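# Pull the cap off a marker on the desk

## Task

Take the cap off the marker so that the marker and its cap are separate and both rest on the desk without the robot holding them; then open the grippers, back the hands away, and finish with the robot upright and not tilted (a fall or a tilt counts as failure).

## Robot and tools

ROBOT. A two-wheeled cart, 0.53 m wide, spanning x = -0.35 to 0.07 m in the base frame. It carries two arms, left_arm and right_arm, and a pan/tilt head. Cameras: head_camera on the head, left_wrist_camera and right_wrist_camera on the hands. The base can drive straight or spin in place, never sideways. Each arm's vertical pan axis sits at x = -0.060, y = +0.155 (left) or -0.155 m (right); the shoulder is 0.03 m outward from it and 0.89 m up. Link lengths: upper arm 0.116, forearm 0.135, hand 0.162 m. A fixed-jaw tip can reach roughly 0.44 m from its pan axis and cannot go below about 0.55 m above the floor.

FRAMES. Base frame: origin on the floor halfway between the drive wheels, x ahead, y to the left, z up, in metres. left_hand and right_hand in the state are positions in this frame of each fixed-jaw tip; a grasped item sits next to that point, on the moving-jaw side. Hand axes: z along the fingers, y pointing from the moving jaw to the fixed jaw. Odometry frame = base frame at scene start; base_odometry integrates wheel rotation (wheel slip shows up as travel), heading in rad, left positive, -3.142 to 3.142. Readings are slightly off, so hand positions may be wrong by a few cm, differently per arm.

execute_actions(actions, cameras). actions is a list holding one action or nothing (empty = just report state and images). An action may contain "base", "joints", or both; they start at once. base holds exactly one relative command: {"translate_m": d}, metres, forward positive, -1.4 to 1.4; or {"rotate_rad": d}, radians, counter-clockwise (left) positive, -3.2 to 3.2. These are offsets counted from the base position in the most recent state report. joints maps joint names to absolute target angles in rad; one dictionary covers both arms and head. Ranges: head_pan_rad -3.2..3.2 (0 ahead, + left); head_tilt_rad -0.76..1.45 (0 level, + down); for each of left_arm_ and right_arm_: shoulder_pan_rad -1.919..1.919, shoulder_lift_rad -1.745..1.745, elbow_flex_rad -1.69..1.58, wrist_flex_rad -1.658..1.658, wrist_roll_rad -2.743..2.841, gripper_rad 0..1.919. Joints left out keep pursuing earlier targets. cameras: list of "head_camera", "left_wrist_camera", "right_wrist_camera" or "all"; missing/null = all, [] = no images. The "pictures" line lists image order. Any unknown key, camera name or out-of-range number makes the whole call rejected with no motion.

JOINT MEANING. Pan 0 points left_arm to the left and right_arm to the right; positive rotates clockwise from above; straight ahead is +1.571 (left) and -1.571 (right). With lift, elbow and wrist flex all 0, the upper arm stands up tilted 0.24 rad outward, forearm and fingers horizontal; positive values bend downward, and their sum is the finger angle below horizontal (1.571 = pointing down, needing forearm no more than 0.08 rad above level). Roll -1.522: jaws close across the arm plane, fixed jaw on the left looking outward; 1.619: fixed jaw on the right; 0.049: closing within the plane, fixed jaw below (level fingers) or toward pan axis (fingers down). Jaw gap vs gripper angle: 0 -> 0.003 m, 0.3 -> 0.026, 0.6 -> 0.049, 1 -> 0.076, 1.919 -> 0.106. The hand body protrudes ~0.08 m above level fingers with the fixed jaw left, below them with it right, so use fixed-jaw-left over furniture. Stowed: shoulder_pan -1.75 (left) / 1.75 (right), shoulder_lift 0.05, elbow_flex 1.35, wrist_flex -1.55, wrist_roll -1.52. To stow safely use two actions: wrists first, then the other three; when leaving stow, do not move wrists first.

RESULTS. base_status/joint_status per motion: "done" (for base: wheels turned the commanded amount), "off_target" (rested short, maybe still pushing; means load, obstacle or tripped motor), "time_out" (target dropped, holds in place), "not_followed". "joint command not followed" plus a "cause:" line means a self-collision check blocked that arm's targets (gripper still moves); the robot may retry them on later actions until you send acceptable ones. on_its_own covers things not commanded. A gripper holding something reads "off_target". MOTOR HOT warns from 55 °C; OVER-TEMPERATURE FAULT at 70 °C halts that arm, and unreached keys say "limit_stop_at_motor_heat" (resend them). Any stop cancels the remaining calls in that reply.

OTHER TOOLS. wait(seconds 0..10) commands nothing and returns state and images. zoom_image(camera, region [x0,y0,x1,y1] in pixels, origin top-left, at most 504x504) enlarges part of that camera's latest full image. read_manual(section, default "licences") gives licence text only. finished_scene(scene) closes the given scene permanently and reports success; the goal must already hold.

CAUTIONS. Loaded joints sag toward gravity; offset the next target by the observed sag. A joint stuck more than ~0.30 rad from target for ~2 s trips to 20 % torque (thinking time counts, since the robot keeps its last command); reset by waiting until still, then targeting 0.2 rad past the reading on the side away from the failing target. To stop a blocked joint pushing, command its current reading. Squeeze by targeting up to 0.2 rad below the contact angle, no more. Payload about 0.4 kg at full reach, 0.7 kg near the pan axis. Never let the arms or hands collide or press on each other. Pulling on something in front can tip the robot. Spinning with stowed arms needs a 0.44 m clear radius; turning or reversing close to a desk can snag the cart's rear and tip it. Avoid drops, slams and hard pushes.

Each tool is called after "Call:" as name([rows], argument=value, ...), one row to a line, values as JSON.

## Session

Call:
execute_actions(actions=[])

Scene clock: 0.00 s.
base_odometry: x=+0.000 y=+0.000 heading=+0.000 (m, m, rad; odometry frame)
base_status: not commanded
joint_positions: head_pan_rad=-0.025 head_tilt_rad=-0.018 left_arm_shoulder_pan_rad=-1.718 left_arm_shoulder_lift_rad=+0.041 left_arm_elbow_flex_rad=+1.349 left_arm_wrist_flex_rad=-1.521 left_arm_wrist_roll_rad=-1.541 left_arm_gripper_rad=+1.920 right_arm_shoulder_pan_rad=+1.773 right_arm_shoulder_lift_rad=+0.063 right_arm_elbow_flex_rad=+1.369 right_arm_wrist_flex_rad=-1.577 right_arm_wrist_roll_rad=-1.547 right_arm_gripper_rad=+1.920
joint_status: not commanded
left_hand: x=-0.3077 y=+0.1105 z=+0.8943 quat_wxyz=(-0.062, -0.658, -0.042, +0.749) (m; base frame)
right_hand: x=-0.3046 y=-0.1127 z=+0.8948 quat_wxyz=(-0.067, +0.650, -0.074, -0.753) (m; base frame)
pictures: head_camera, left_wrist_camera, right_wrist_camera
Images, in order (width x height): head_camera 644x476, left_wrist_camera 644x476, right_wrist_camera 644x476.

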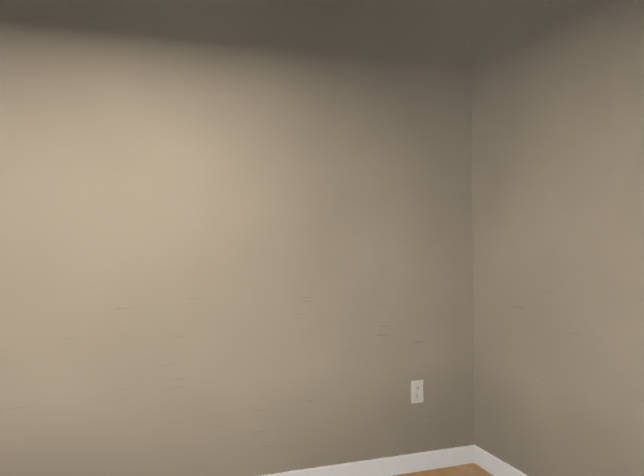

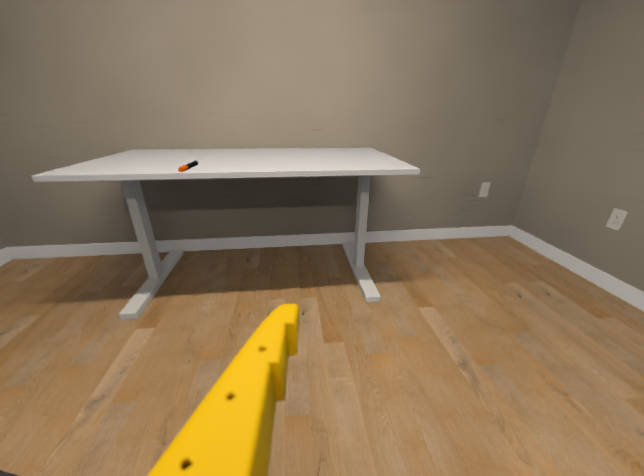

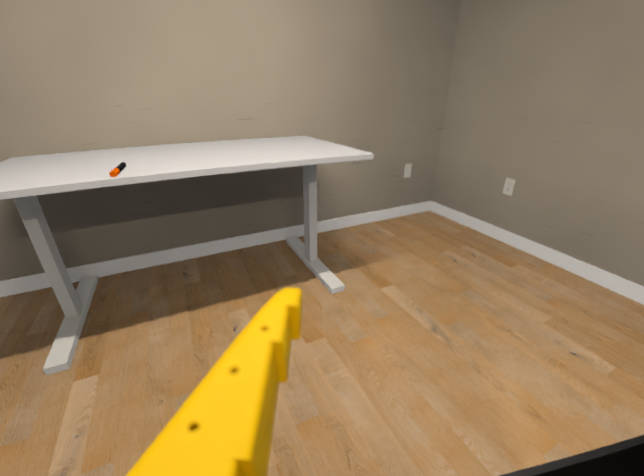

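Call:
execute_actions([
  {"base":{"rotate_rad":-2.7},"joints":{"head_tilt_rad":0.35,"head_pan_rad":-0.15,"left_arm_shoulder_pan_rad":0.8,"right_arm_shoulder_pan_rad":-0.8,"left_arm_shoulder_lift_rad":-0.3,"right_arm_shoulder_lift_rad":-0.3,"left_arm_elbow_flex_rad":0.6,"right_arm_elbow_flex_rad":0.6}},
], cameras=["head_camera"])

Scene clock: 69.67 s.
base_odometry: x=-0.001 y=+0.000 heading=-2.699 (m, m, rad; odometry frame)
base_status: done
joint_positions: head_pan_rad=-0.140 head_tilt_rad=+0.343 left_arm_shoulder_pan_rad=+0.790 left_arm_shoulder_lift_rad=-0.270 left_arm_elbow_flex_rad=+0.632 left_arm_wrist_flex_rad=-1.521 left_arm_wrist_roll_rad=-1.541 left_arm_gripper_rad=+1.920 right_arm_shoulder_pan_rad=-0.789 right_arm_shoulder_lift_rad=-0.263 right_arm_elbow_flex_rad=+0.633 right_arm_wrist_flex_rad=-1.577 right_arm_wrist_roll_rad=-1.547 right_arm_gripper_rad=+1.920
joint_status: all done
left_hand: x=+0.0907 y=+0.3151 z=+1.1140 quat_wxyz=(+0.902, -0.076, +0.190, +0.381) (m; base frame)
right_hand: x=+0.0964 y=-0.2996 z=+1.1162 quat_wxyz=(+0.914, +0.071, +0.166, -0.364) (m; base frame)
pictures: head_camera
Images, in order (width x height): head_camera 644x476.

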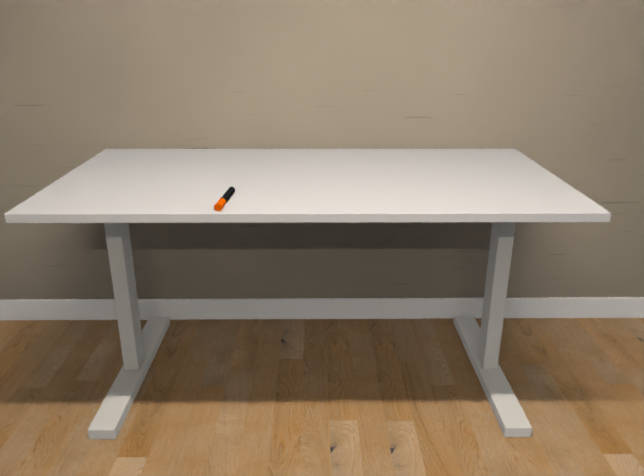

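Call:
execute_actions([
  {"base":{"rotate_rad":-0.045}},
], cameras=[])

Call:
execute_actions([
  {"base":{"translate_m":1.15},"joints":{"head_pan_rad":0.12,"head_tilt_rad":0.9,"left_arm_shoulder_pan_rad":0.8,"right_arm_shoulder_pan_rad":-1.3,"left_arm_elbow_flex_rad":0.2,"right_arm_elbow_flex_rad":0.2,"left_arm_wrist_flex_rad":1.3,"right_arm_wrist_flex_rad":1.3,"left_arm_wrist_roll_rad":1.6,"right_arm_wrist_roll_rad":2.81,"left_arm_gripper_rad":0.6,"right_arm_gripper_rad":0.6}},
], cameras=["head_camera"])

Scene clock: 78.30 s.
base_odometry: x=+0.000 y=+0.000 heading=-2.746 (m, m, rad; odometry frame)
base_status: done
joint_positions: head_pan_rad=-0.140 head_tilt_rad=+0.343 left_arm_shoulder_pan_rad=+0.792 left_arm_shoulder_lift_rad=-0.270 left_arm_elbow_flex_rad=+0.632 left_arm_wrist_flex_rad=-1.521 left_arm_wrist_roll_rad=-1.541 left_arm_gripper_rad=+1.920 right_arm_shoulder_pan_rad=-0.790 right_arm_shoulder_lift_rad=-0.263 right_arm_elbow_flex_rad=+0.633 right_arm_wrist_flex_rad=-1.577 right_arm_wrist_roll_rad=-1.547 right_arm_gripper_rad=+1.920
joint_status: not commanded
left_hand: x=+0.0910 y=+0.3149 z=+1.1140 quat_wxyz=(+0.902, -0.076, +0.190, +0.380) (m; base frame)
right_hand: x=+0.0967 y=-0.2993 z=+1.1162 quat_wxyz=(+0.914, +0.071, +0.166, -0.363) (m; base frame)
pictures: none
No camera images: the call's "cameras" was empty. Leave "cameras" out to get every camera's image.

Scene clock: 84.97 s.
base_odometry: x=-1.062 y=-0.442 heading=-2.744 (m, m, rad; odometry frame)
base_status: done
joint_positions: head_pan_rad=+0.110 head_tilt_rad=+0.895 left_arm_shoulder_pan_rad=+0.792 left_arm_shoulder_lift_rad=-0.270 left_arm_elbow_flex_rad=+0.234 left_arm_wrist_flex_rad=+1.290 left_arm_wrist_roll_rad=+1.591 left_arm_gripper_rad=+0.610 right_arm_shoulder_pan_rad=-1.289 right_arm_shoulder_lift_rad=-0.263 right_arm_elbow_flex_rad=+0.234 right_arm_wrist_flex_rad=+1.290 right_arm_wrist_roll_rad=+2.802 right_arm_gripper_rad=+0.612
joint_status: all done
left_hand: x=+0.0966 y=+0.2983 z=+0.8676 quat_wxyz=(+0.062, -0.919, -0.362, -0.145) (m; base frame)
right_hand: x=+0.1494 y=-0.2188 z=+0.8686 quat_wxyz=(-0.103, -0.889, -0.430, -0.115) (m; base frame)
pictures: head_camera
Images, in order (width x height): head_camera 644x476.

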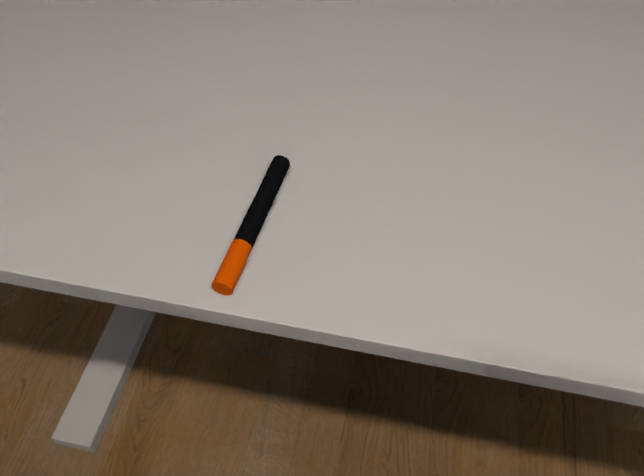

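Call:
execute_actions([
  {"base":{"translate_m":0.09},"joints":{"head_tilt_rad":1.05,"left_arm_shoulder_pan_rad":1.831,"left_arm_shoulder_lift_rad":0.603,"left_arm_elbow_flex_rad":-0.36,"left_arm_wrist_flex_rad":1.27,"left_arm_wrist_roll_rad":1.71}},
], cameras=["head_camera","left_wrist_camera"])

Scene clock: 96.20 s.
base_odometry: x=-1.145 y=-0.477 heading=-2.743 (m, m, rad; odometry frame)
base_status: done
joint_positions: head_pan_rad=+0.110 head_tilt_rad=+1.045 left_arm_shoulder_pan_rad=+1.820 left_arm_shoulder_lift_rad=+0.618 left_arm_elbow_flex_rad=-0.329 left_arm_wrist_flex_rad=+1.282 left_arm_wrist_roll_rad=+1.703 left_arm_gripper_rad=+0.610 right_arm_shoulder_pan_rad=-1.289 right_arm_shoulder_lift_rad=-0.263 right_arm_elbow_flex_rad=+0.234 right_arm_wrist_flex_rad=+1.291 right_arm_wrist_roll_rad=+2.802 right_arm_gripper_rad=+0.612
joint_status: all done
left_hand: x=+0.1805 y=+0.0856 z=+0.7756 quat_wxyz=(+0.000, -0.997, +0.083, +0.000) (m; base frame)
right_hand: x=+0.1492 y=-0.2187 z=+0.8685 quat_wxyz=(-0.103, -0.890, -0.430, -0.114) (m; base frame)
pictures: head_camera, left_wrist_camera
Images, in order (width x height): head_camera 644x476, left_wrist_camera 644x476.

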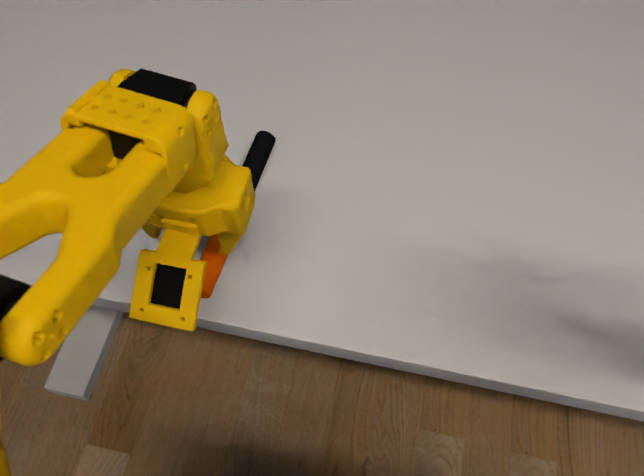

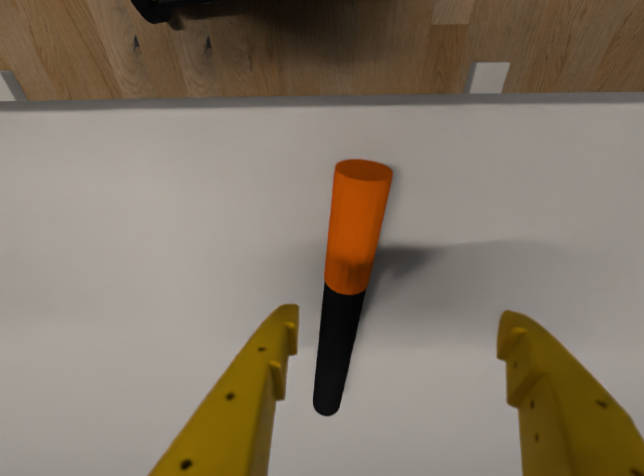

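Call:
execute_actions([
  {"joints":{"left_arm_shoulder_lift_rad":0.748,"left_arm_elbow_flex_rad":-0.267,"left_arm_wrist_flex_rad":1.06,"left_arm_wrist_roll_rad":1.645,"left_arm_gripper_rad":0.45}},
], cameras=["left_wrist_camera"])

Scene clock: 100.47 s.
base_odometry: x=-1.145 y=-0.477 heading=-2.743 (m, m, rad; odometry frame)
base_status: not commanded
joint_positions: head_pan_rad=+0.110 head_tilt_rad=+1.045 left_arm_shoulder_pan_rad=+1.820 left_arm_shoulder_lift_rad=+0.762 left_arm_elbow_flex_rad=-0.263 left_arm_wrist_flex_rad=+1.070 left_arm_wrist_roll_rad=+1.652 left_arm_gripper_rad=+0.461 right_arm_shoulder_pan_rad=-1.289 right_arm_shoulder_lift_rad=-0.263 right_arm_elbow_flex_rad=+0.234 right_arm_wrist_flex_rad=+1.291 right_arm_wrist_roll_rad=+2.802 right_arm_gripper_rad=+0.612
joint_status: all done
left_hand: x=+0.1804 y=+0.0856 z=+0.7356 quat_wxyz=(+0.000, -0.994, +0.108, -0.001) (m; base frame)
right_hand: x=+0.1492 y=-0.2187 z=+0.8685 quat_wxyz=(-0.103, -0.890, -0.430, -0.114) (m; base frame)
pictures: left_wrist_camera
Images, in order (width x height): left_wrist_camera 644x476.

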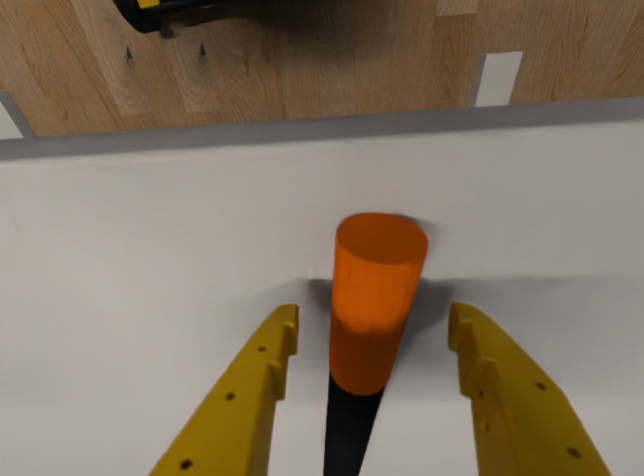

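Call:
execute_actions([
  {"joints":{"left_arm_shoulder_lift_rad":0.79,"left_arm_wrist_flex_rad":1.02,"left_arm_gripper_rad":0.38}},
], cameras=["left_wrist_camera"])

Call:
execute_actions([
  {"joints":{"left_arm_gripper_rad":0.03}},
], cameras=["left_wrist_camera"])

Scene clock: 103.87 s.
base_odometry: x=-1.145 y=-0.477 heading=-2.743 (m, m, rad; odometry frame)
base_status: not commanded
joint_positions: head_pan_rad=+0.110 head_tilt_rad=+1.045 left_arm_shoulder_pan_rad=+1.820 left_arm_shoulder_lift_rad=+0.805 left_arm_elbow_flex_rad=-0.263 left_arm_wrist_flex_rad=+1.032 left_arm_wrist_roll_rad=+1.652 left_arm_gripper_rad=+0.391 right_arm_shoulder_pan_rad=-1.289 right_arm_shoulder_lift_rad=-0.263 right_arm_elbow_flex_rad=+0.234 right_arm_wrist_flex_rad=+1.291 right_arm_wrist_roll_rad=+2.802 right_arm_gripper_rad=+0.612
joint_status: all done
left_hand: x=+0.1796 y=+0.0858 z=+0.7262 quat_wxyz=(+0.000, -0.994, +0.108, +0.001) (m; base frame)
right_hand: x=+0.1492 y=-0.2187 z=+0.8685 quat_wxyz=(-0.103, -0.890, -0.430, -0.114) (m; base frame)
pictures: left_wrist_camera
Images, in order (width x height): left_wrist_camera 644x476.

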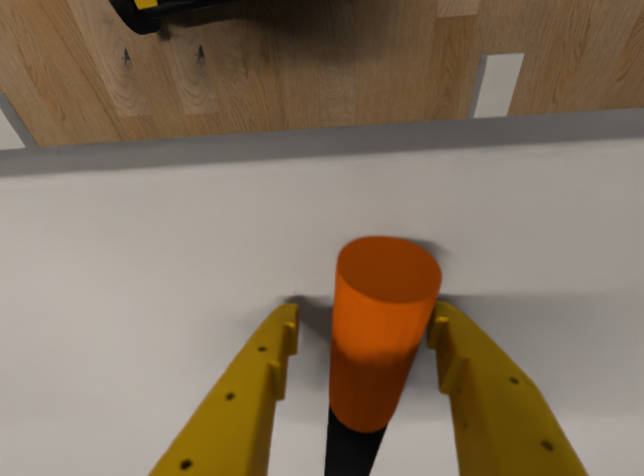

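Scene clock: 104.57 s.
base_odometry: x=-1.145 y=-0.477 heading=-2.743 (m, m, rad; odometry frame)
base_status: not commanded
joint_positions: head_pan_rad=+0.110 head_tilt_rad=+1.045 left_arm_shoulder_pan_rad=+1.820 left_arm_shoulder_lift_rad=+0.805 left_arm_elbow_flex_rad=-0.263 left_arm_wrist_flex_rad=+1.032 left_arm_wrist_roll_rad=+1.652 left_arm_gripper_rad=+0.215 right_arm_shoulder_pan_rad=-1.289 right_arm_shoulder_lift_rad=-0.263 right_arm_elbow_flex_rad=+0.234 right_arm_wrist_flex_rad=+1.291 right_arm_wrist_roll_rad=+2.802 right_arm_gripper_rad=+0.612
joint_status: left_arm_gripper_rad off_target (ended at +0.215, target +0.030)
left_hand: x=+0.1796 y=+0.0858 z=+0.7262 quat_wxyz=(+0.000, -0.994, +0.108, +0.001) (m; base frame)
right_hand: x=+0.1492 y=-0.2187 z=+0.8685 quat_wxyz=(-0.103, -0.890, -0.430, -0.114) (m; base frame)
pictures: left_wrist_camera
Images, in order (width x height): left_wrist_camera 644x476.

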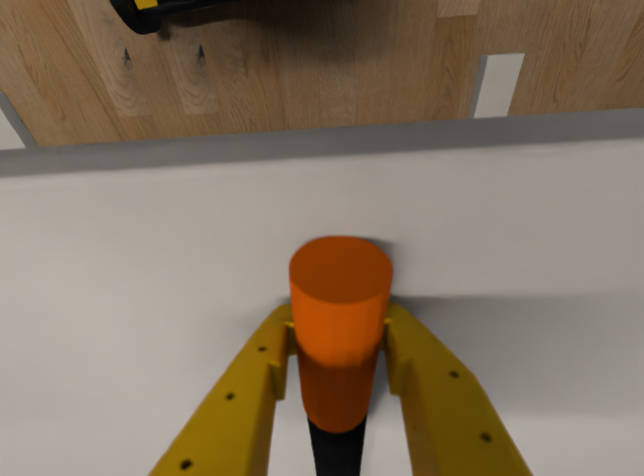

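Call:
execute_actions([
  {"joints":{"left_arm_shoulder_pan_rad":1.919,"left_arm_elbow_flex_rad":-0.53,"left_arm_wrist_flex_rad":0.82,"left_arm_wrist_roll_rad":0.26,"right_arm_shoulder_pan_rad":-1.5,"right_arm_shoulder_lift_rad":0.42,"right_arm_elbow_flex_rad":-0.2,"right_arm_wrist_flex_rad":0.75,"head_pan_rad":0.0,"head_tilt_rad":1.0}},
], cameras=["head_camera"])

Call:
execute_actions([
  {"joints":{"left_arm_shoulder_lift_rad":0.858,"right_arm_shoulder_pan_rad":-1.895}},
], cameras=["head_camera","right_wrist_camera"])

Scene clock: 113.57 s.
base_odometry: x=-1.145 y=-0.477 heading=-2.743 (m, m, rad; odometry frame)
base_status: not commanded
joint_positions: head_pan_rad=+0.010 head_tilt_rad=+1.015 left_arm_shoulder_pan_rad=+1.910 left_arm_shoulder_lift_rad=+0.813 left_arm_elbow_flex_rad=-0.494 left_arm_wrist_flex_rad=+0.837 left_arm_wrist_roll_rad=+0.269 left_arm_gripper_rad=+0.215 right_arm_shoulder_pan_rad=-1.490 right_arm_shoulder_lift_rad=+0.436 right_arm_elbow_flex_rad=-0.165 right_arm_wrist_flex_rad=+0.765 right_arm_wrist_roll_rad=+2.802 right_arm_gripper_rad=+0.612
joint_status: all done
left_hand: x=+0.2398 y=+0.0469 z=+0.7636 quat_wxyz=(+0.100, -0.650, +0.732, -0.180) (m; base frame)
right_hand: x=+0.2615 y=-0.1841 z=+0.8187 quat_wxyz=(-0.156, -0.822, -0.505, -0.213) (m; base frame)
pictures: head_camera
Images, in order (width x height): head_camera 644x476.

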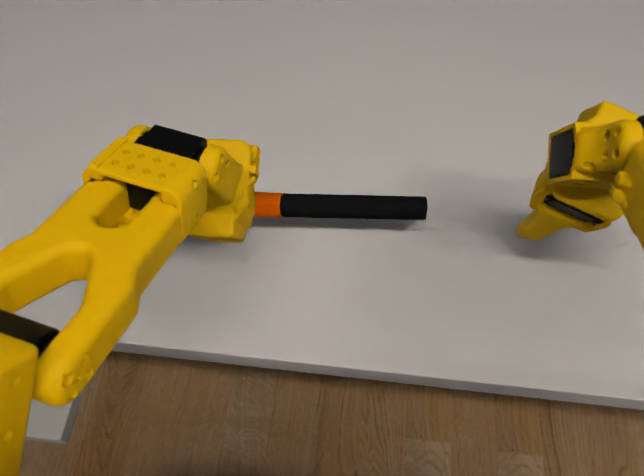

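Scene clock: 114.60 s.
base_odometry: x=-1.145 y=-0.477 heading=-2.743 (m, m, rad; odometry frame)
base_status: not commanded
joint_positions: head_pan_rad=+0.010 head_tilt_rad=+1.015 left_arm_shoulder_pan_rad=+1.910 left_arm_shoulder_lift_rad=+0.882 left_arm_elbow_flex_rad=-0.495 left_arm_wrist_flex_rad=+0.836 left_arm_wrist_roll_rad=+0.269 left_arm_gripper_rad=+0.215 right_arm_shoulder_pan_rad=-1.884 right_arm_shoulder_lift_rad=+0.436 right_arm_elbow_flex_rad=-0.165 right_arm_wrist_flex_rad=+0.764 right_arm_wrist_roll_rad=+2.802 right_arm_gripper_rad=+0.612
joint_status: all done
left_hand: x=+0.2312 y=+0.0500 z=+0.7443 quat_wxyz=(+0.084, -0.654, +0.737, -0.152) (m; base frame)
right_hand: x=+0.2482 y=-0.0583 z=+0.8188 quat_wxyz=(-0.112, -0.707, -0.656, -0.240) (m; base frame)
pictures: head_camera, right_wrist_camera
Images, in order (width x height): head_camera 644x476, right_wrist_camera 644x476.

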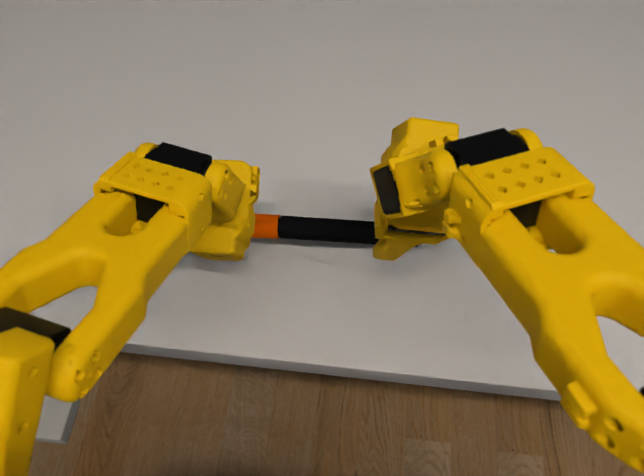

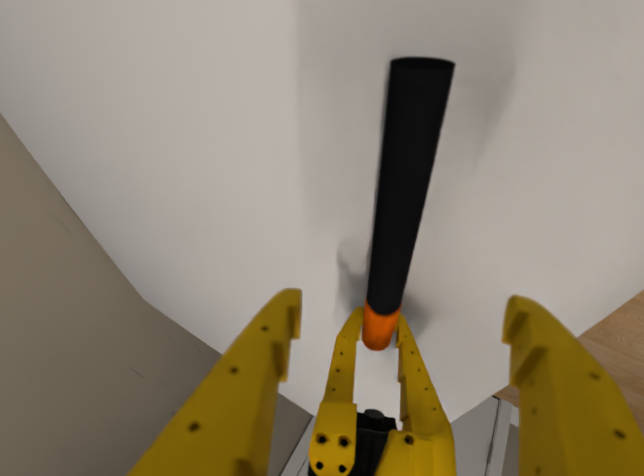

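Call:
execute_actions([
  {"joints":{"right_arm_shoulder_lift_rad":0.735,"right_arm_elbow_flex_rad":-0.258,"right_arm_wrist_flex_rad":0.51}},
], cameras=["head_camera","right_wrist_camera"])

Scene clock: 118.67 s.
base_odometry: x=-1.145 y=-0.477 heading=-2.743 (m, m, rad; odometry frame)
base_status: not commanded
joint_positions: head_pan_rad=+0.010 head_tilt_rad=+1.015 left_arm_shoulder_pan_rad=+1.910 left_arm_shoulder_lift_rad=+0.882 left_arm_elbow_flex_rad=-0.495 left_arm_wrist_flex_rad=+0.836 left_arm_wrist_roll_rad=+0.269 left_arm_gripper_rad=+0.215 right_arm_shoulder_pan_rad=-1.884 right_arm_shoulder_lift_rad=+0.754 right_arm_elbow_flex_rad=-0.226 right_arm_wrist_flex_rad=+0.526 right_arm_wrist_roll_rad=+2.802 right_arm_gripper_rad=+0.612
joint_status: all done
left_hand: x=+0.2312 y=+0.0500 z=+0.7443 quat_wxyz=(+0.084, -0.654, +0.737, -0.152) (m; base frame)
right_hand: x=+0.2576 y=-0.0553 z=+0.7577 quat_wxyz=(-0.108, -0.709, -0.657, -0.232) (m; base frame)
pictures: head_camera, right_wrist_camera
Images, in order (width x height): head_camera 644x476, right_wrist_camera 644x476.

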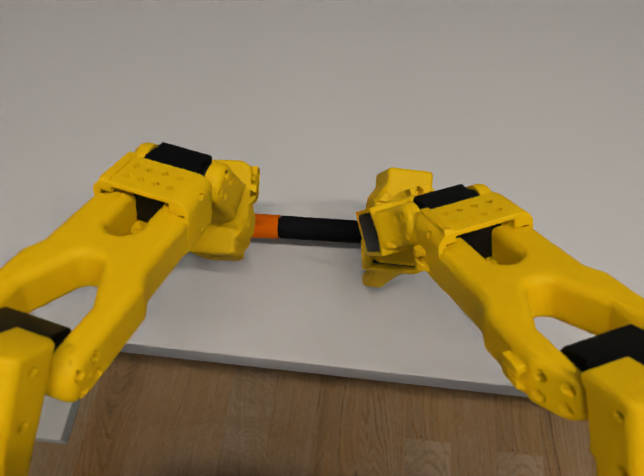

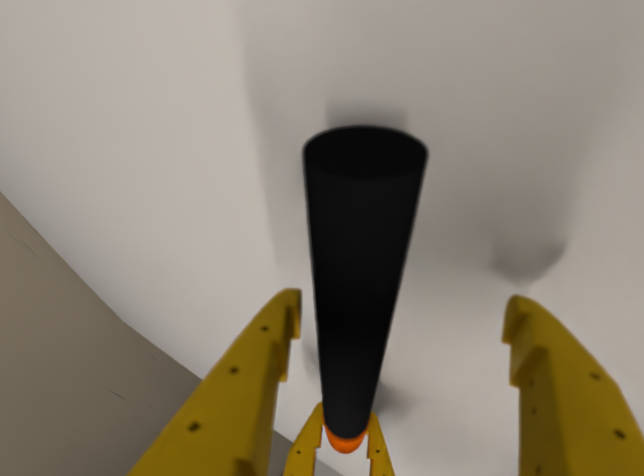

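Call:
execute_actions([
  {"joints":{"right_arm_shoulder_lift_rad":0.768,"right_arm_wrist_flex_rad":0.48,"right_arm_gripper_rad":0.33}},
], cameras=["right_wrist_camera"])

Scene clock: 125.97 s.
base_odometry: x=-1.145 y=-0.477 heading=-2.743 (m, m, rad; odometry frame)
base_status: not commanded
joint_positions: head_pan_rad=+0.010 head_tilt_rad=+1.015 left_arm_shoulder_pan_rad=+1.910 left_arm_shoulder_lift_rad=+0.882 left_arm_elbow_flex_rad=-0.495 left_arm_wrist_flex_rad=+0.836 left_arm_wrist_roll_rad=+0.269 left_arm_gripper_rad=+0.215 right_arm_shoulder_pan_rad=-1.884 right_arm_shoulder_lift_rad=+0.784 right_arm_elbow_flex_rad=-0.226 right_arm_wrist_flex_rad=+0.495 right_arm_wrist_roll_rad=+2.802 right_arm_gripper_rad=+0.343
joint_status: all done
left_hand: x=+0.2312 y=+0.0500 z=+0.7443 quat_wxyz=(+0.084, -0.654, +0.737, -0.152) (m; base frame)
right_hand: x=+0.2575 y=-0.0553 z=+0.7510 quat_wxyz=(-0.108, -0.709, -0.657, -0.232) (m; base frame)
pictures: right_wrist_camera
Images, in order (width x height): right_wrist_camera 644x476.

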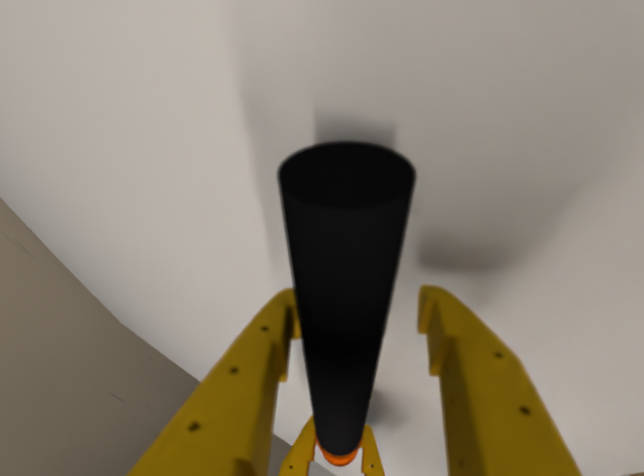

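Call:
execute_actions([
  {"joints":{"right_arm_gripper_rad":0.0,"left_arm_gripper_rad":0.02}},
], cameras=[])

Call:
execute_actions([
  {"joints":{"left_arm_shoulder_pan_rad":1.7,"left_arm_wrist_roll_rad":0.13}},
])

Scene clock: 129.13 s.
base_odometry: x=-1.145 y=-0.477 heading=-2.743 (m, m, rad; odometry frame)
base_status: not commanded
joint_positions: head_pan_rad=+0.010 head_tilt_rad=+1.015 left_arm_shoulder_pan_rad=+1.910 left_arm_shoulder_lift_rad=+0.882 left_arm_elbow_flex_rad=-0.497 left_arm_wrist_flex_rad=+0.836 left_arm_wrist_roll_rad=+0.269 left_arm_gripper_rad=+0.215 right_arm_shoulder_pan_rad=-1.884 right_arm_shoulder_lift_rad=+0.786 right_arm_elbow_flex_rad=-0.226 right_arm_wrist_flex_rad=+0.495 right_arm_wrist_roll_rad=+2.802 right_arm_gripper_rad=+0.197
joint_status: left_arm_gripper_rad off_target (ended at +0.215, target +0.020); right_arm_gripper_rad off_target (ended at +0.197, target +0.000)
left_hand: x=+0.2315 y=+0.0499 z=+0.7446 quat_wxyz=(+0.084, -0.654, +0.737, -0.152) (m; base frame)
right_hand: x=+0.2573 y=-0.0554 z=+0.7506 quat_wxyz=(-0.107, -0.709, -0.658, -0.231) (m; base frame)
pictures: none
No camera images: the call's "cameras" was empty. Leave "cameras" out to get every camera's image.

Scene clock: 130.00 s.
base_odometry: x=-1.145 y=-0.477 heading=-2.743 (m, m, rad; odometry frame)
base_status: not commanded
joint_positions: head_pan_rad=+0.010 head_tilt_rad=+1.015 left_arm_shoulder_pan_rad=+1.709 left_arm_shoulder_lift_rad=+0.882 left_arm_elbow_flex_rad=-0.497 left_arm_wrist_flex_rad=+0.834 left_arm_wrist_roll_rad=+0.138 left_arm_gripper_rad=+0.215 right_arm_shoulder_pan_rad=-1.891 right_arm_shoulder_lift_rad=+0.787 right_arm_elbow_flex_rad=-0.231 right_arm_wrist_flex_rad=+0.491 right_arm_wrist_roll_rad=+2.802 right_arm_gripper_rad=+0.195
joint_status: all done
left_hand: x=+0.2468 y=+0.1112 z=+0.7446 quat_wxyz=(+0.109, -0.679, +0.713, -0.137) (m; base frame)
right_hand: x=+0.2578 y=-0.0526 z=+0.7514 quat_wxyz=(-0.108, -0.706, -0.660, -0.235) (m; base frame)
pictures: head_camera, left_wrist_camera, right_wrist_camera
Images, in order (width x height): head_camera 644x476, left_wrist_camera 644x476, right_wrist_camera 644x476.

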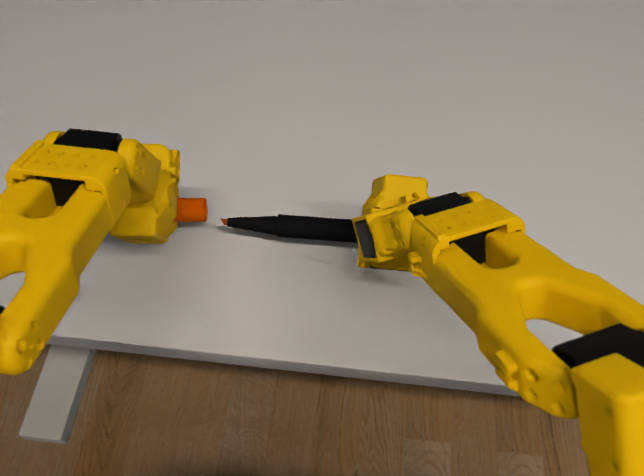

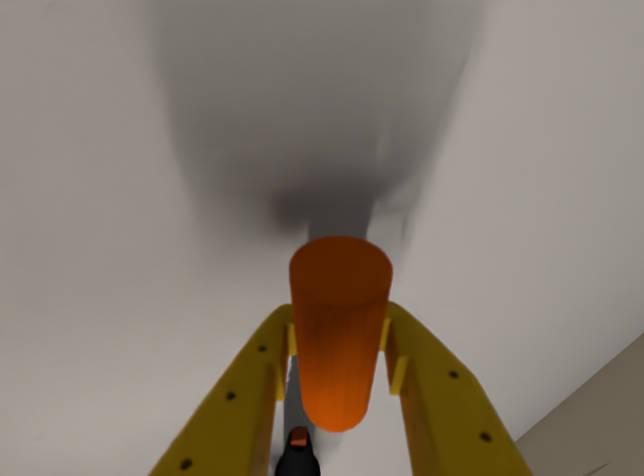

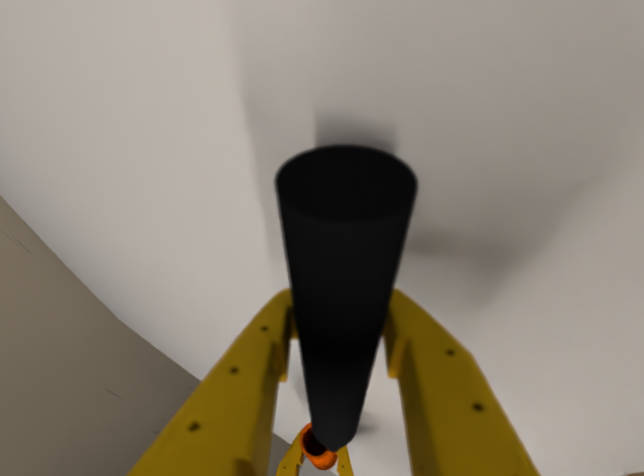

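Call:
execute_actions([
  {"joints":{"left_arm_wrist_roll_rad":1.66,"left_arm_wrist_flex_rad":1.15,"left_arm_shoulder_pan_rad":1.65,"right_arm_shoulder_pan_rad":-1.65,"right_arm_shoulder_lift_rad":0.72,"right_arm_elbow_flex_rad":-0.4,"right_arm_wrist_flex_rad":0.96,"right_arm_wrist_roll_rad":1.62}},
], cameras=[])

Call:
execute_actions([
  {"joints":{"left_arm_shoulder_lift_rad":0.908,"right_arm_shoulder_lift_rad":0.82}},
])

Scene clock: 137.60 s.
base_odometry: x=-1.145 y=-0.477 heading=-2.743 (m, m, rad; odometry frame)
base_status: not commanded
joint_positions: head_pan_rad=+0.010 head_tilt_rad=+1.015 left_arm_shoulder_pan_rad=+1.660 left_arm_shoulder_lift_rad=+0.882 left_arm_elbow_flex_rad=-0.500 left_arm_wrist_flex_rad=+1.139 left_arm_wrist_roll_rad=+1.651 left_arm_gripper_rad=+0.215 right_arm_shoulder_pan_rad=-1.660 right_arm_shoulder_lift_rad=+0.787 right_arm_elbow_flex_rad=-0.366 right_arm_wrist_flex_rad=+0.951 right_arm_wrist_roll_rad=+1.627 right_arm_gripper_rad=+0.195
joint_status: all done
left_hand: x=+0.2088 y=+0.1229 z=+0.7381 quat_wxyz=(-0.001, -0.999, +0.029, -0.025) (m; base frame)
right_hand: x=+0.2266 y=-0.1375 z=+0.7458 quat_wxyz=(+0.004, -0.994, -0.048, -0.099) (m; base frame)
pictures: none
No camera images: the call's "cameras" was empty. Leave "cameras" out to get every camera's image.

Scene clock: 138.30 s.
base_odometry: x=-1.145 y=-0.477 heading=-2.743 (m, m, rad; odometry frame)
base_status: not commanded
joint_positions: head_pan_rad=+0.010 head_tilt_rad=+1.015 left_arm_shoulder_pan_rad=+1.660 left_arm_shoulder_lift_rad=+0.926 left_arm_elbow_flex_rad=-0.501 left_arm_wrist_flex_rad=+1.139 left_arm_wrist_roll_rad=+1.651 left_arm_gripper_rad=+0.215 right_arm_shoulder_pan_rad=-1.660 right_arm_shoulder_lift_rad=+0.840 right_arm_elbow_flex_rad=-0.369 right_arm_wrist_flex_rad=+0.951 right_arm_wrist_roll_rad=+1.627 right_arm_gripper_rad=+0.195
joint_status: all done
left_hand: x=+0.2019 y=+0.1235 z=+0.7278 quat_wxyz=(+0.000, -1.000, +0.029, -0.003) (m; base frame)
right_hand: x=+0.2193 y=-0.1382 z=+0.7331 quat_wxyz=(+0.003, -0.996, -0.048, -0.075) (m; base frame)
pictures: head_camera, left_wrist_camera, right_wrist_camera
Images, in order (width x height): head_camera 644x476, left_wrist_camera 644x476, right_wrist_camera 644x476.

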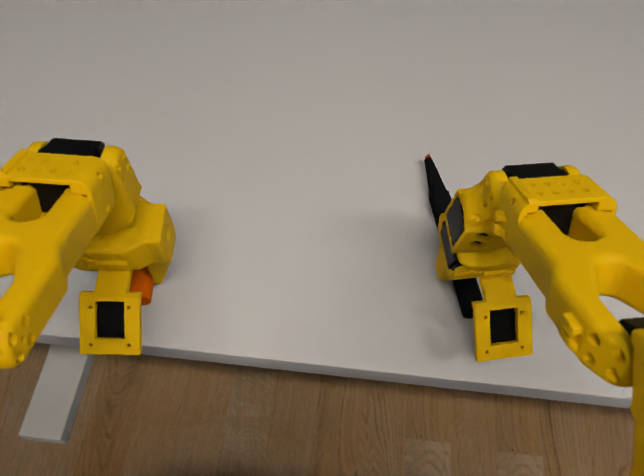

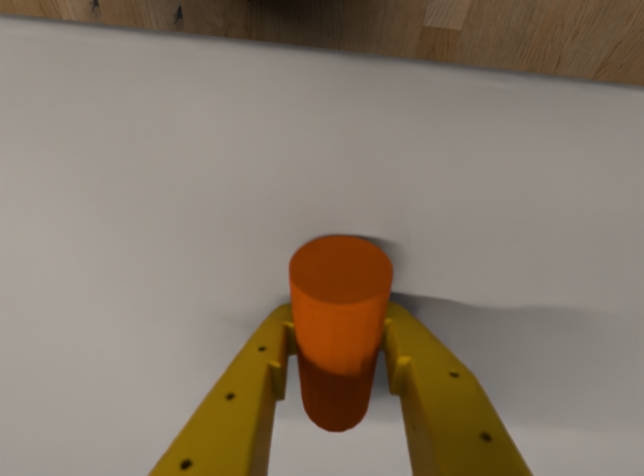

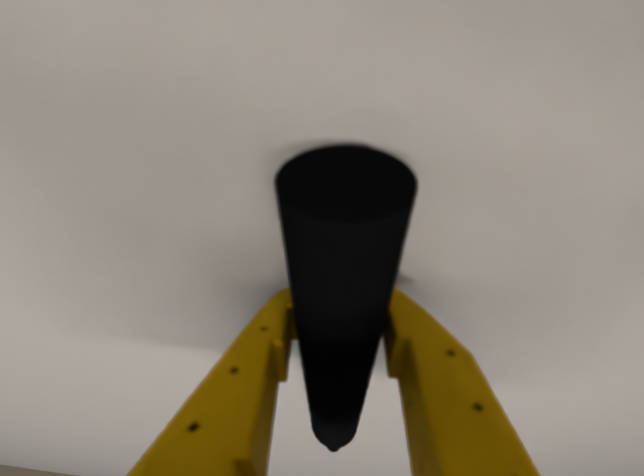

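Call:
execute_actions([
  {"joints":{"left_arm_shoulder_lift_rad":0.92,"right_arm_shoulder_lift_rad":0.845}},
], cameras=["left_wrist_camera","right_wrist_camera"])

Call:
execute_actions([
  {"joints":{"left_arm_gripper_rad":0.5,"right_arm_gripper_rad":0.5}},
], cameras=["left_wrist_camera","right_wrist_camera"])

Call:
execute_actions([
  {"joints":{"right_arm_shoulder_lift_rad":0.55,"right_arm_wrist_flex_rad":1.2,"left_arm_shoulder_lift_rad":0.62,"left_arm_wrist_flex_rad":1.4,"head_tilt_rad":0.75}},
], cameras=[])

Call:
execute_actions([
  {"base":{"translate_m":-0.33},"joints":{"right_arm_shoulder_lift_rad":-0.3,"left_arm_shoulder_lift_rad":-0.3,"left_arm_elbow_flex_rad":0.1,"right_arm_elbow_flex_rad":0.1,"left_arm_shoulder_pan_rad":1.0,"right_arm_shoulder_pan_rad":-1.0}},
], cameras=["head_camera"])

Scene clock: 142.60 s.
base_odometry: x=-1.145 y=-0.477 heading=-2.743 (m, m, rad; odometry frame)
base_status: not commanded
joint_positions: head_pan_rad=+0.010 head_tilt_rad=+1.015 left_arm_shoulder_pan_rad=+1.660 left_arm_shoulder_lift_rad=+0.934 left_arm_elbow_flex_rad=-0.503 left_arm_wrist_flex_rad=+1.139 left_arm_wrist_roll_rad=+1.651 left_arm_gripper_rad=+0.215 right_arm_shoulder_pan_rad=-1.660 right_arm_shoulder_lift_rad=+0.856 right_arm_elbow_flex_rad=-0.372 right_arm_wrist_flex_rad=+0.951 right_arm_wrist_roll_rad=+1.627 right_arm_gripper_rad=+0.195
joint_status: all done
left_hand: x=+0.2010 y=+0.1236 z=+0.7262 quat_wxyz=(+0.000, -1.000, +0.029, +0.000) (m; base frame)
right_hand: x=+0.2172 y=-0.1384 z=+0.7294 quat_wxyz=(+0.003, -0.997, -0.048, -0.068) (m; base frame)
pictures: left_wrist_camera, right_wrist_camera
Images, in order (width x height): left_wrist_camera 644x476, right_wrist_camera 644x476.

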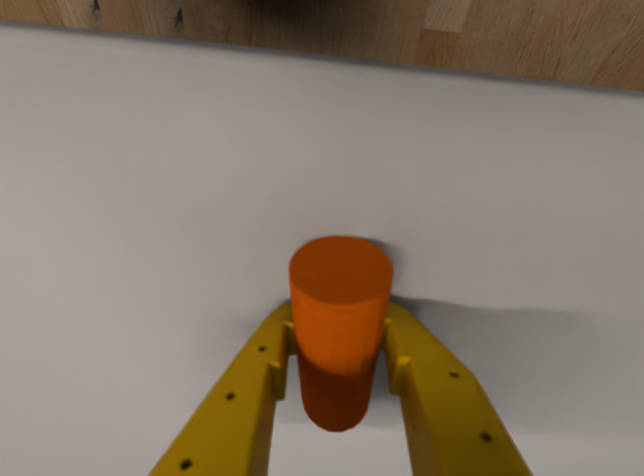

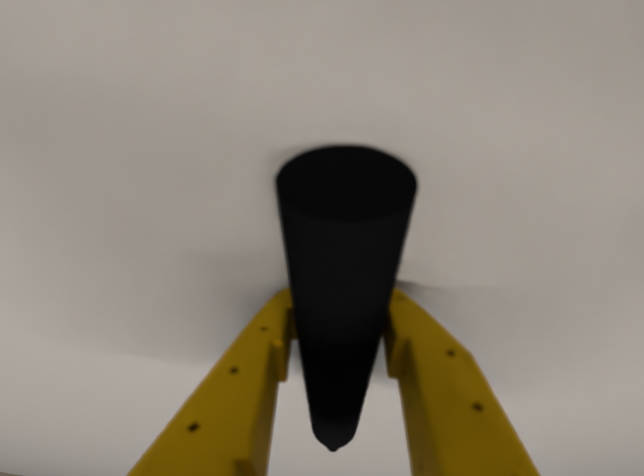

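Scene clock: 143.40 s.
base_odometry: x=-1.145 y=-0.477 heading=-2.743 (m, m, rad; odometry frame)
base_status: not commanded
joint_positions: head_pan_rad=+0.010 head_tilt_rad=+1.015 left_arm_shoulder_pan_rad=+1.660 left_arm_shoulder_lift_rad=+0.937 left_arm_elbow_flex_rad=-0.506 left_arm_wrist_flex_rad=+1.139 left_arm_wrist_roll_rad=+1.651 left_arm_gripper_rad=+0.489 right_arm_shoulder_pan_rad=-1.658 right_arm_shoulder_lift_rad=+0.860 right_arm_elbow_flex_rad=-0.375 right_arm_wrist_flex_rad=+0.951 right_arm_wrist_roll_rad=+1.627 right_arm_gripper_rad=+0.487
joint_status: all done
left_hand: x=+0.2011 y=+0.1235 z=+0.7259 quat_wxyz=(+0.000, -1.000, +0.029, +0.000) (m; base frame)
right_hand: x=+0.2174 y=-0.1388 z=+0.7290 quat_wxyz=(+0.003, -0.997, -0.048, -0.068) (m; base frame)
pictures: left_wrist_camera, right_wrist_camera
Images, in order (width x height): left_wrist_camera 644x476, right_wrist_camera 644x476.

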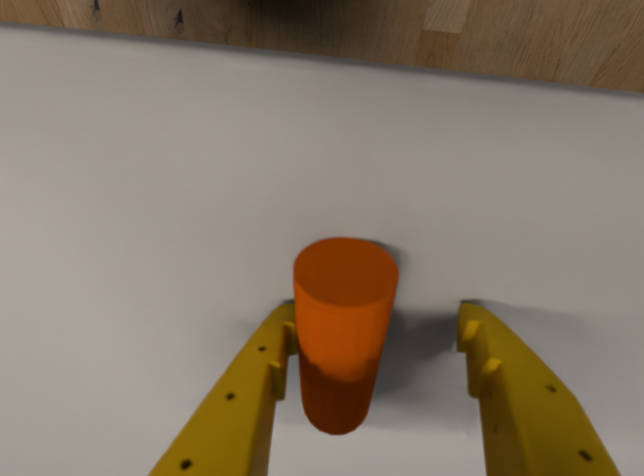

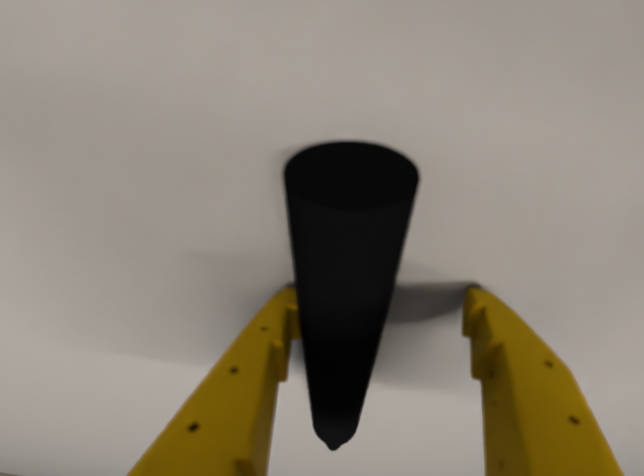

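Scene clock: 144.33 s.
base_odometry: x=-1.145 y=-0.477 heading=-2.743 (m, m, rad; odometry frame)
base_status: not commanded
joint_positions: head_pan_rad=+0.010 head_tilt_rad=+0.765 left_arm_shoulder_pan_rad=+1.660 left_arm_shoulder_lift_rad=+0.672 left_arm_elbow_flex_rad=-0.506 left_arm_wrist_flex_rad=+1.388 left_arm_wrist_roll_rad=+1.651 left_arm_gripper_rad=+0.489 right_arm_shoulder_pan_rad=-1.658 right_arm_shoulder_lift_rad=+0.613 right_arm_elbow_flex_rad=-0.375 right_arm_wrist_flex_rad=+1.190 right_arm_wrist_roll_rad=+1.627 right_arm_gripper_rad=+0.488
joint_status: all done
left_hand: x=+0.1977 y=+0.1238 z=+0.7870 quat_wxyz=(-0.001, -1.000, +0.029, -0.008) (m; base frame)
right_hand: x=+0.2132 y=-0.1391 z=+0.7845 quat_wxyz=(+0.003, -0.996, -0.048, -0.071) (m; base frame)
pictures: none
No camera images: the call's "cameras" was empty. Leave "cameras" out to get every camera's image.

Scene clock: 146.83 s.
base_odometry: x=-0.841 y=-0.349 heading=-2.746 (m, m, rad; odometry frame)
base_status: done
joint_positions: head_pan_rad=+0.010 head_tilt_rad=+0.764 left_arm_shoulder_pan_rad=+1.010 left_arm_shoulder_lift_rad=-0.272 left_arm_elbow_flex_rad=+0.103 left_arm_wrist_flex_rad=+1.391 left_arm_wrist_roll_rad=+1.651 left_arm_gripper_rad=+0.489 right_arm_shoulder_pan_rad=-1.009 right_arm_shoulder_lift_rad=-0.260 right_arm_elbow_flex_rad=+0.102 right_arm_wrist_flex_rad=+1.193 right_arm_wrist_roll_rad=+1.627 right_arm_gripper_rad=+0.488
joint_status: all done
left_hand: x=+0.1259 y=+0.2623 z=+0.8870 quat_wxyz=(+0.045, -0.942, -0.288, -0.167) (m; base frame)
right_hand: x=+0.1415 y=-0.2912 z=+0.8985 quat_wxyz=(-0.074, -0.928, +0.264, -0.254) (m; base frame)
pictures: head_camera
Images, in order (width x height): head_camera 644x476.

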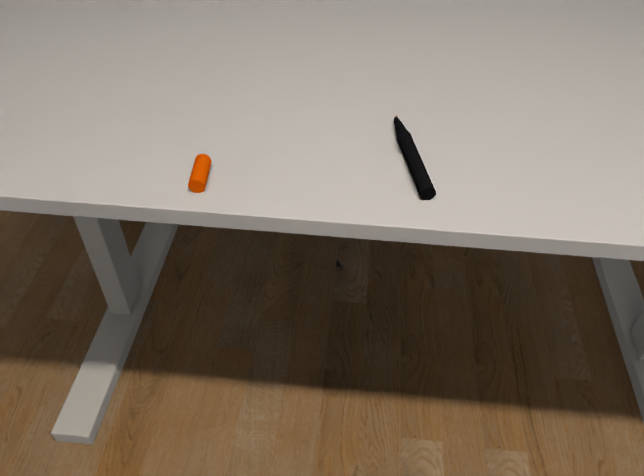

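Call:
finished_scene(scene=2)

The scene is finished: the task was done.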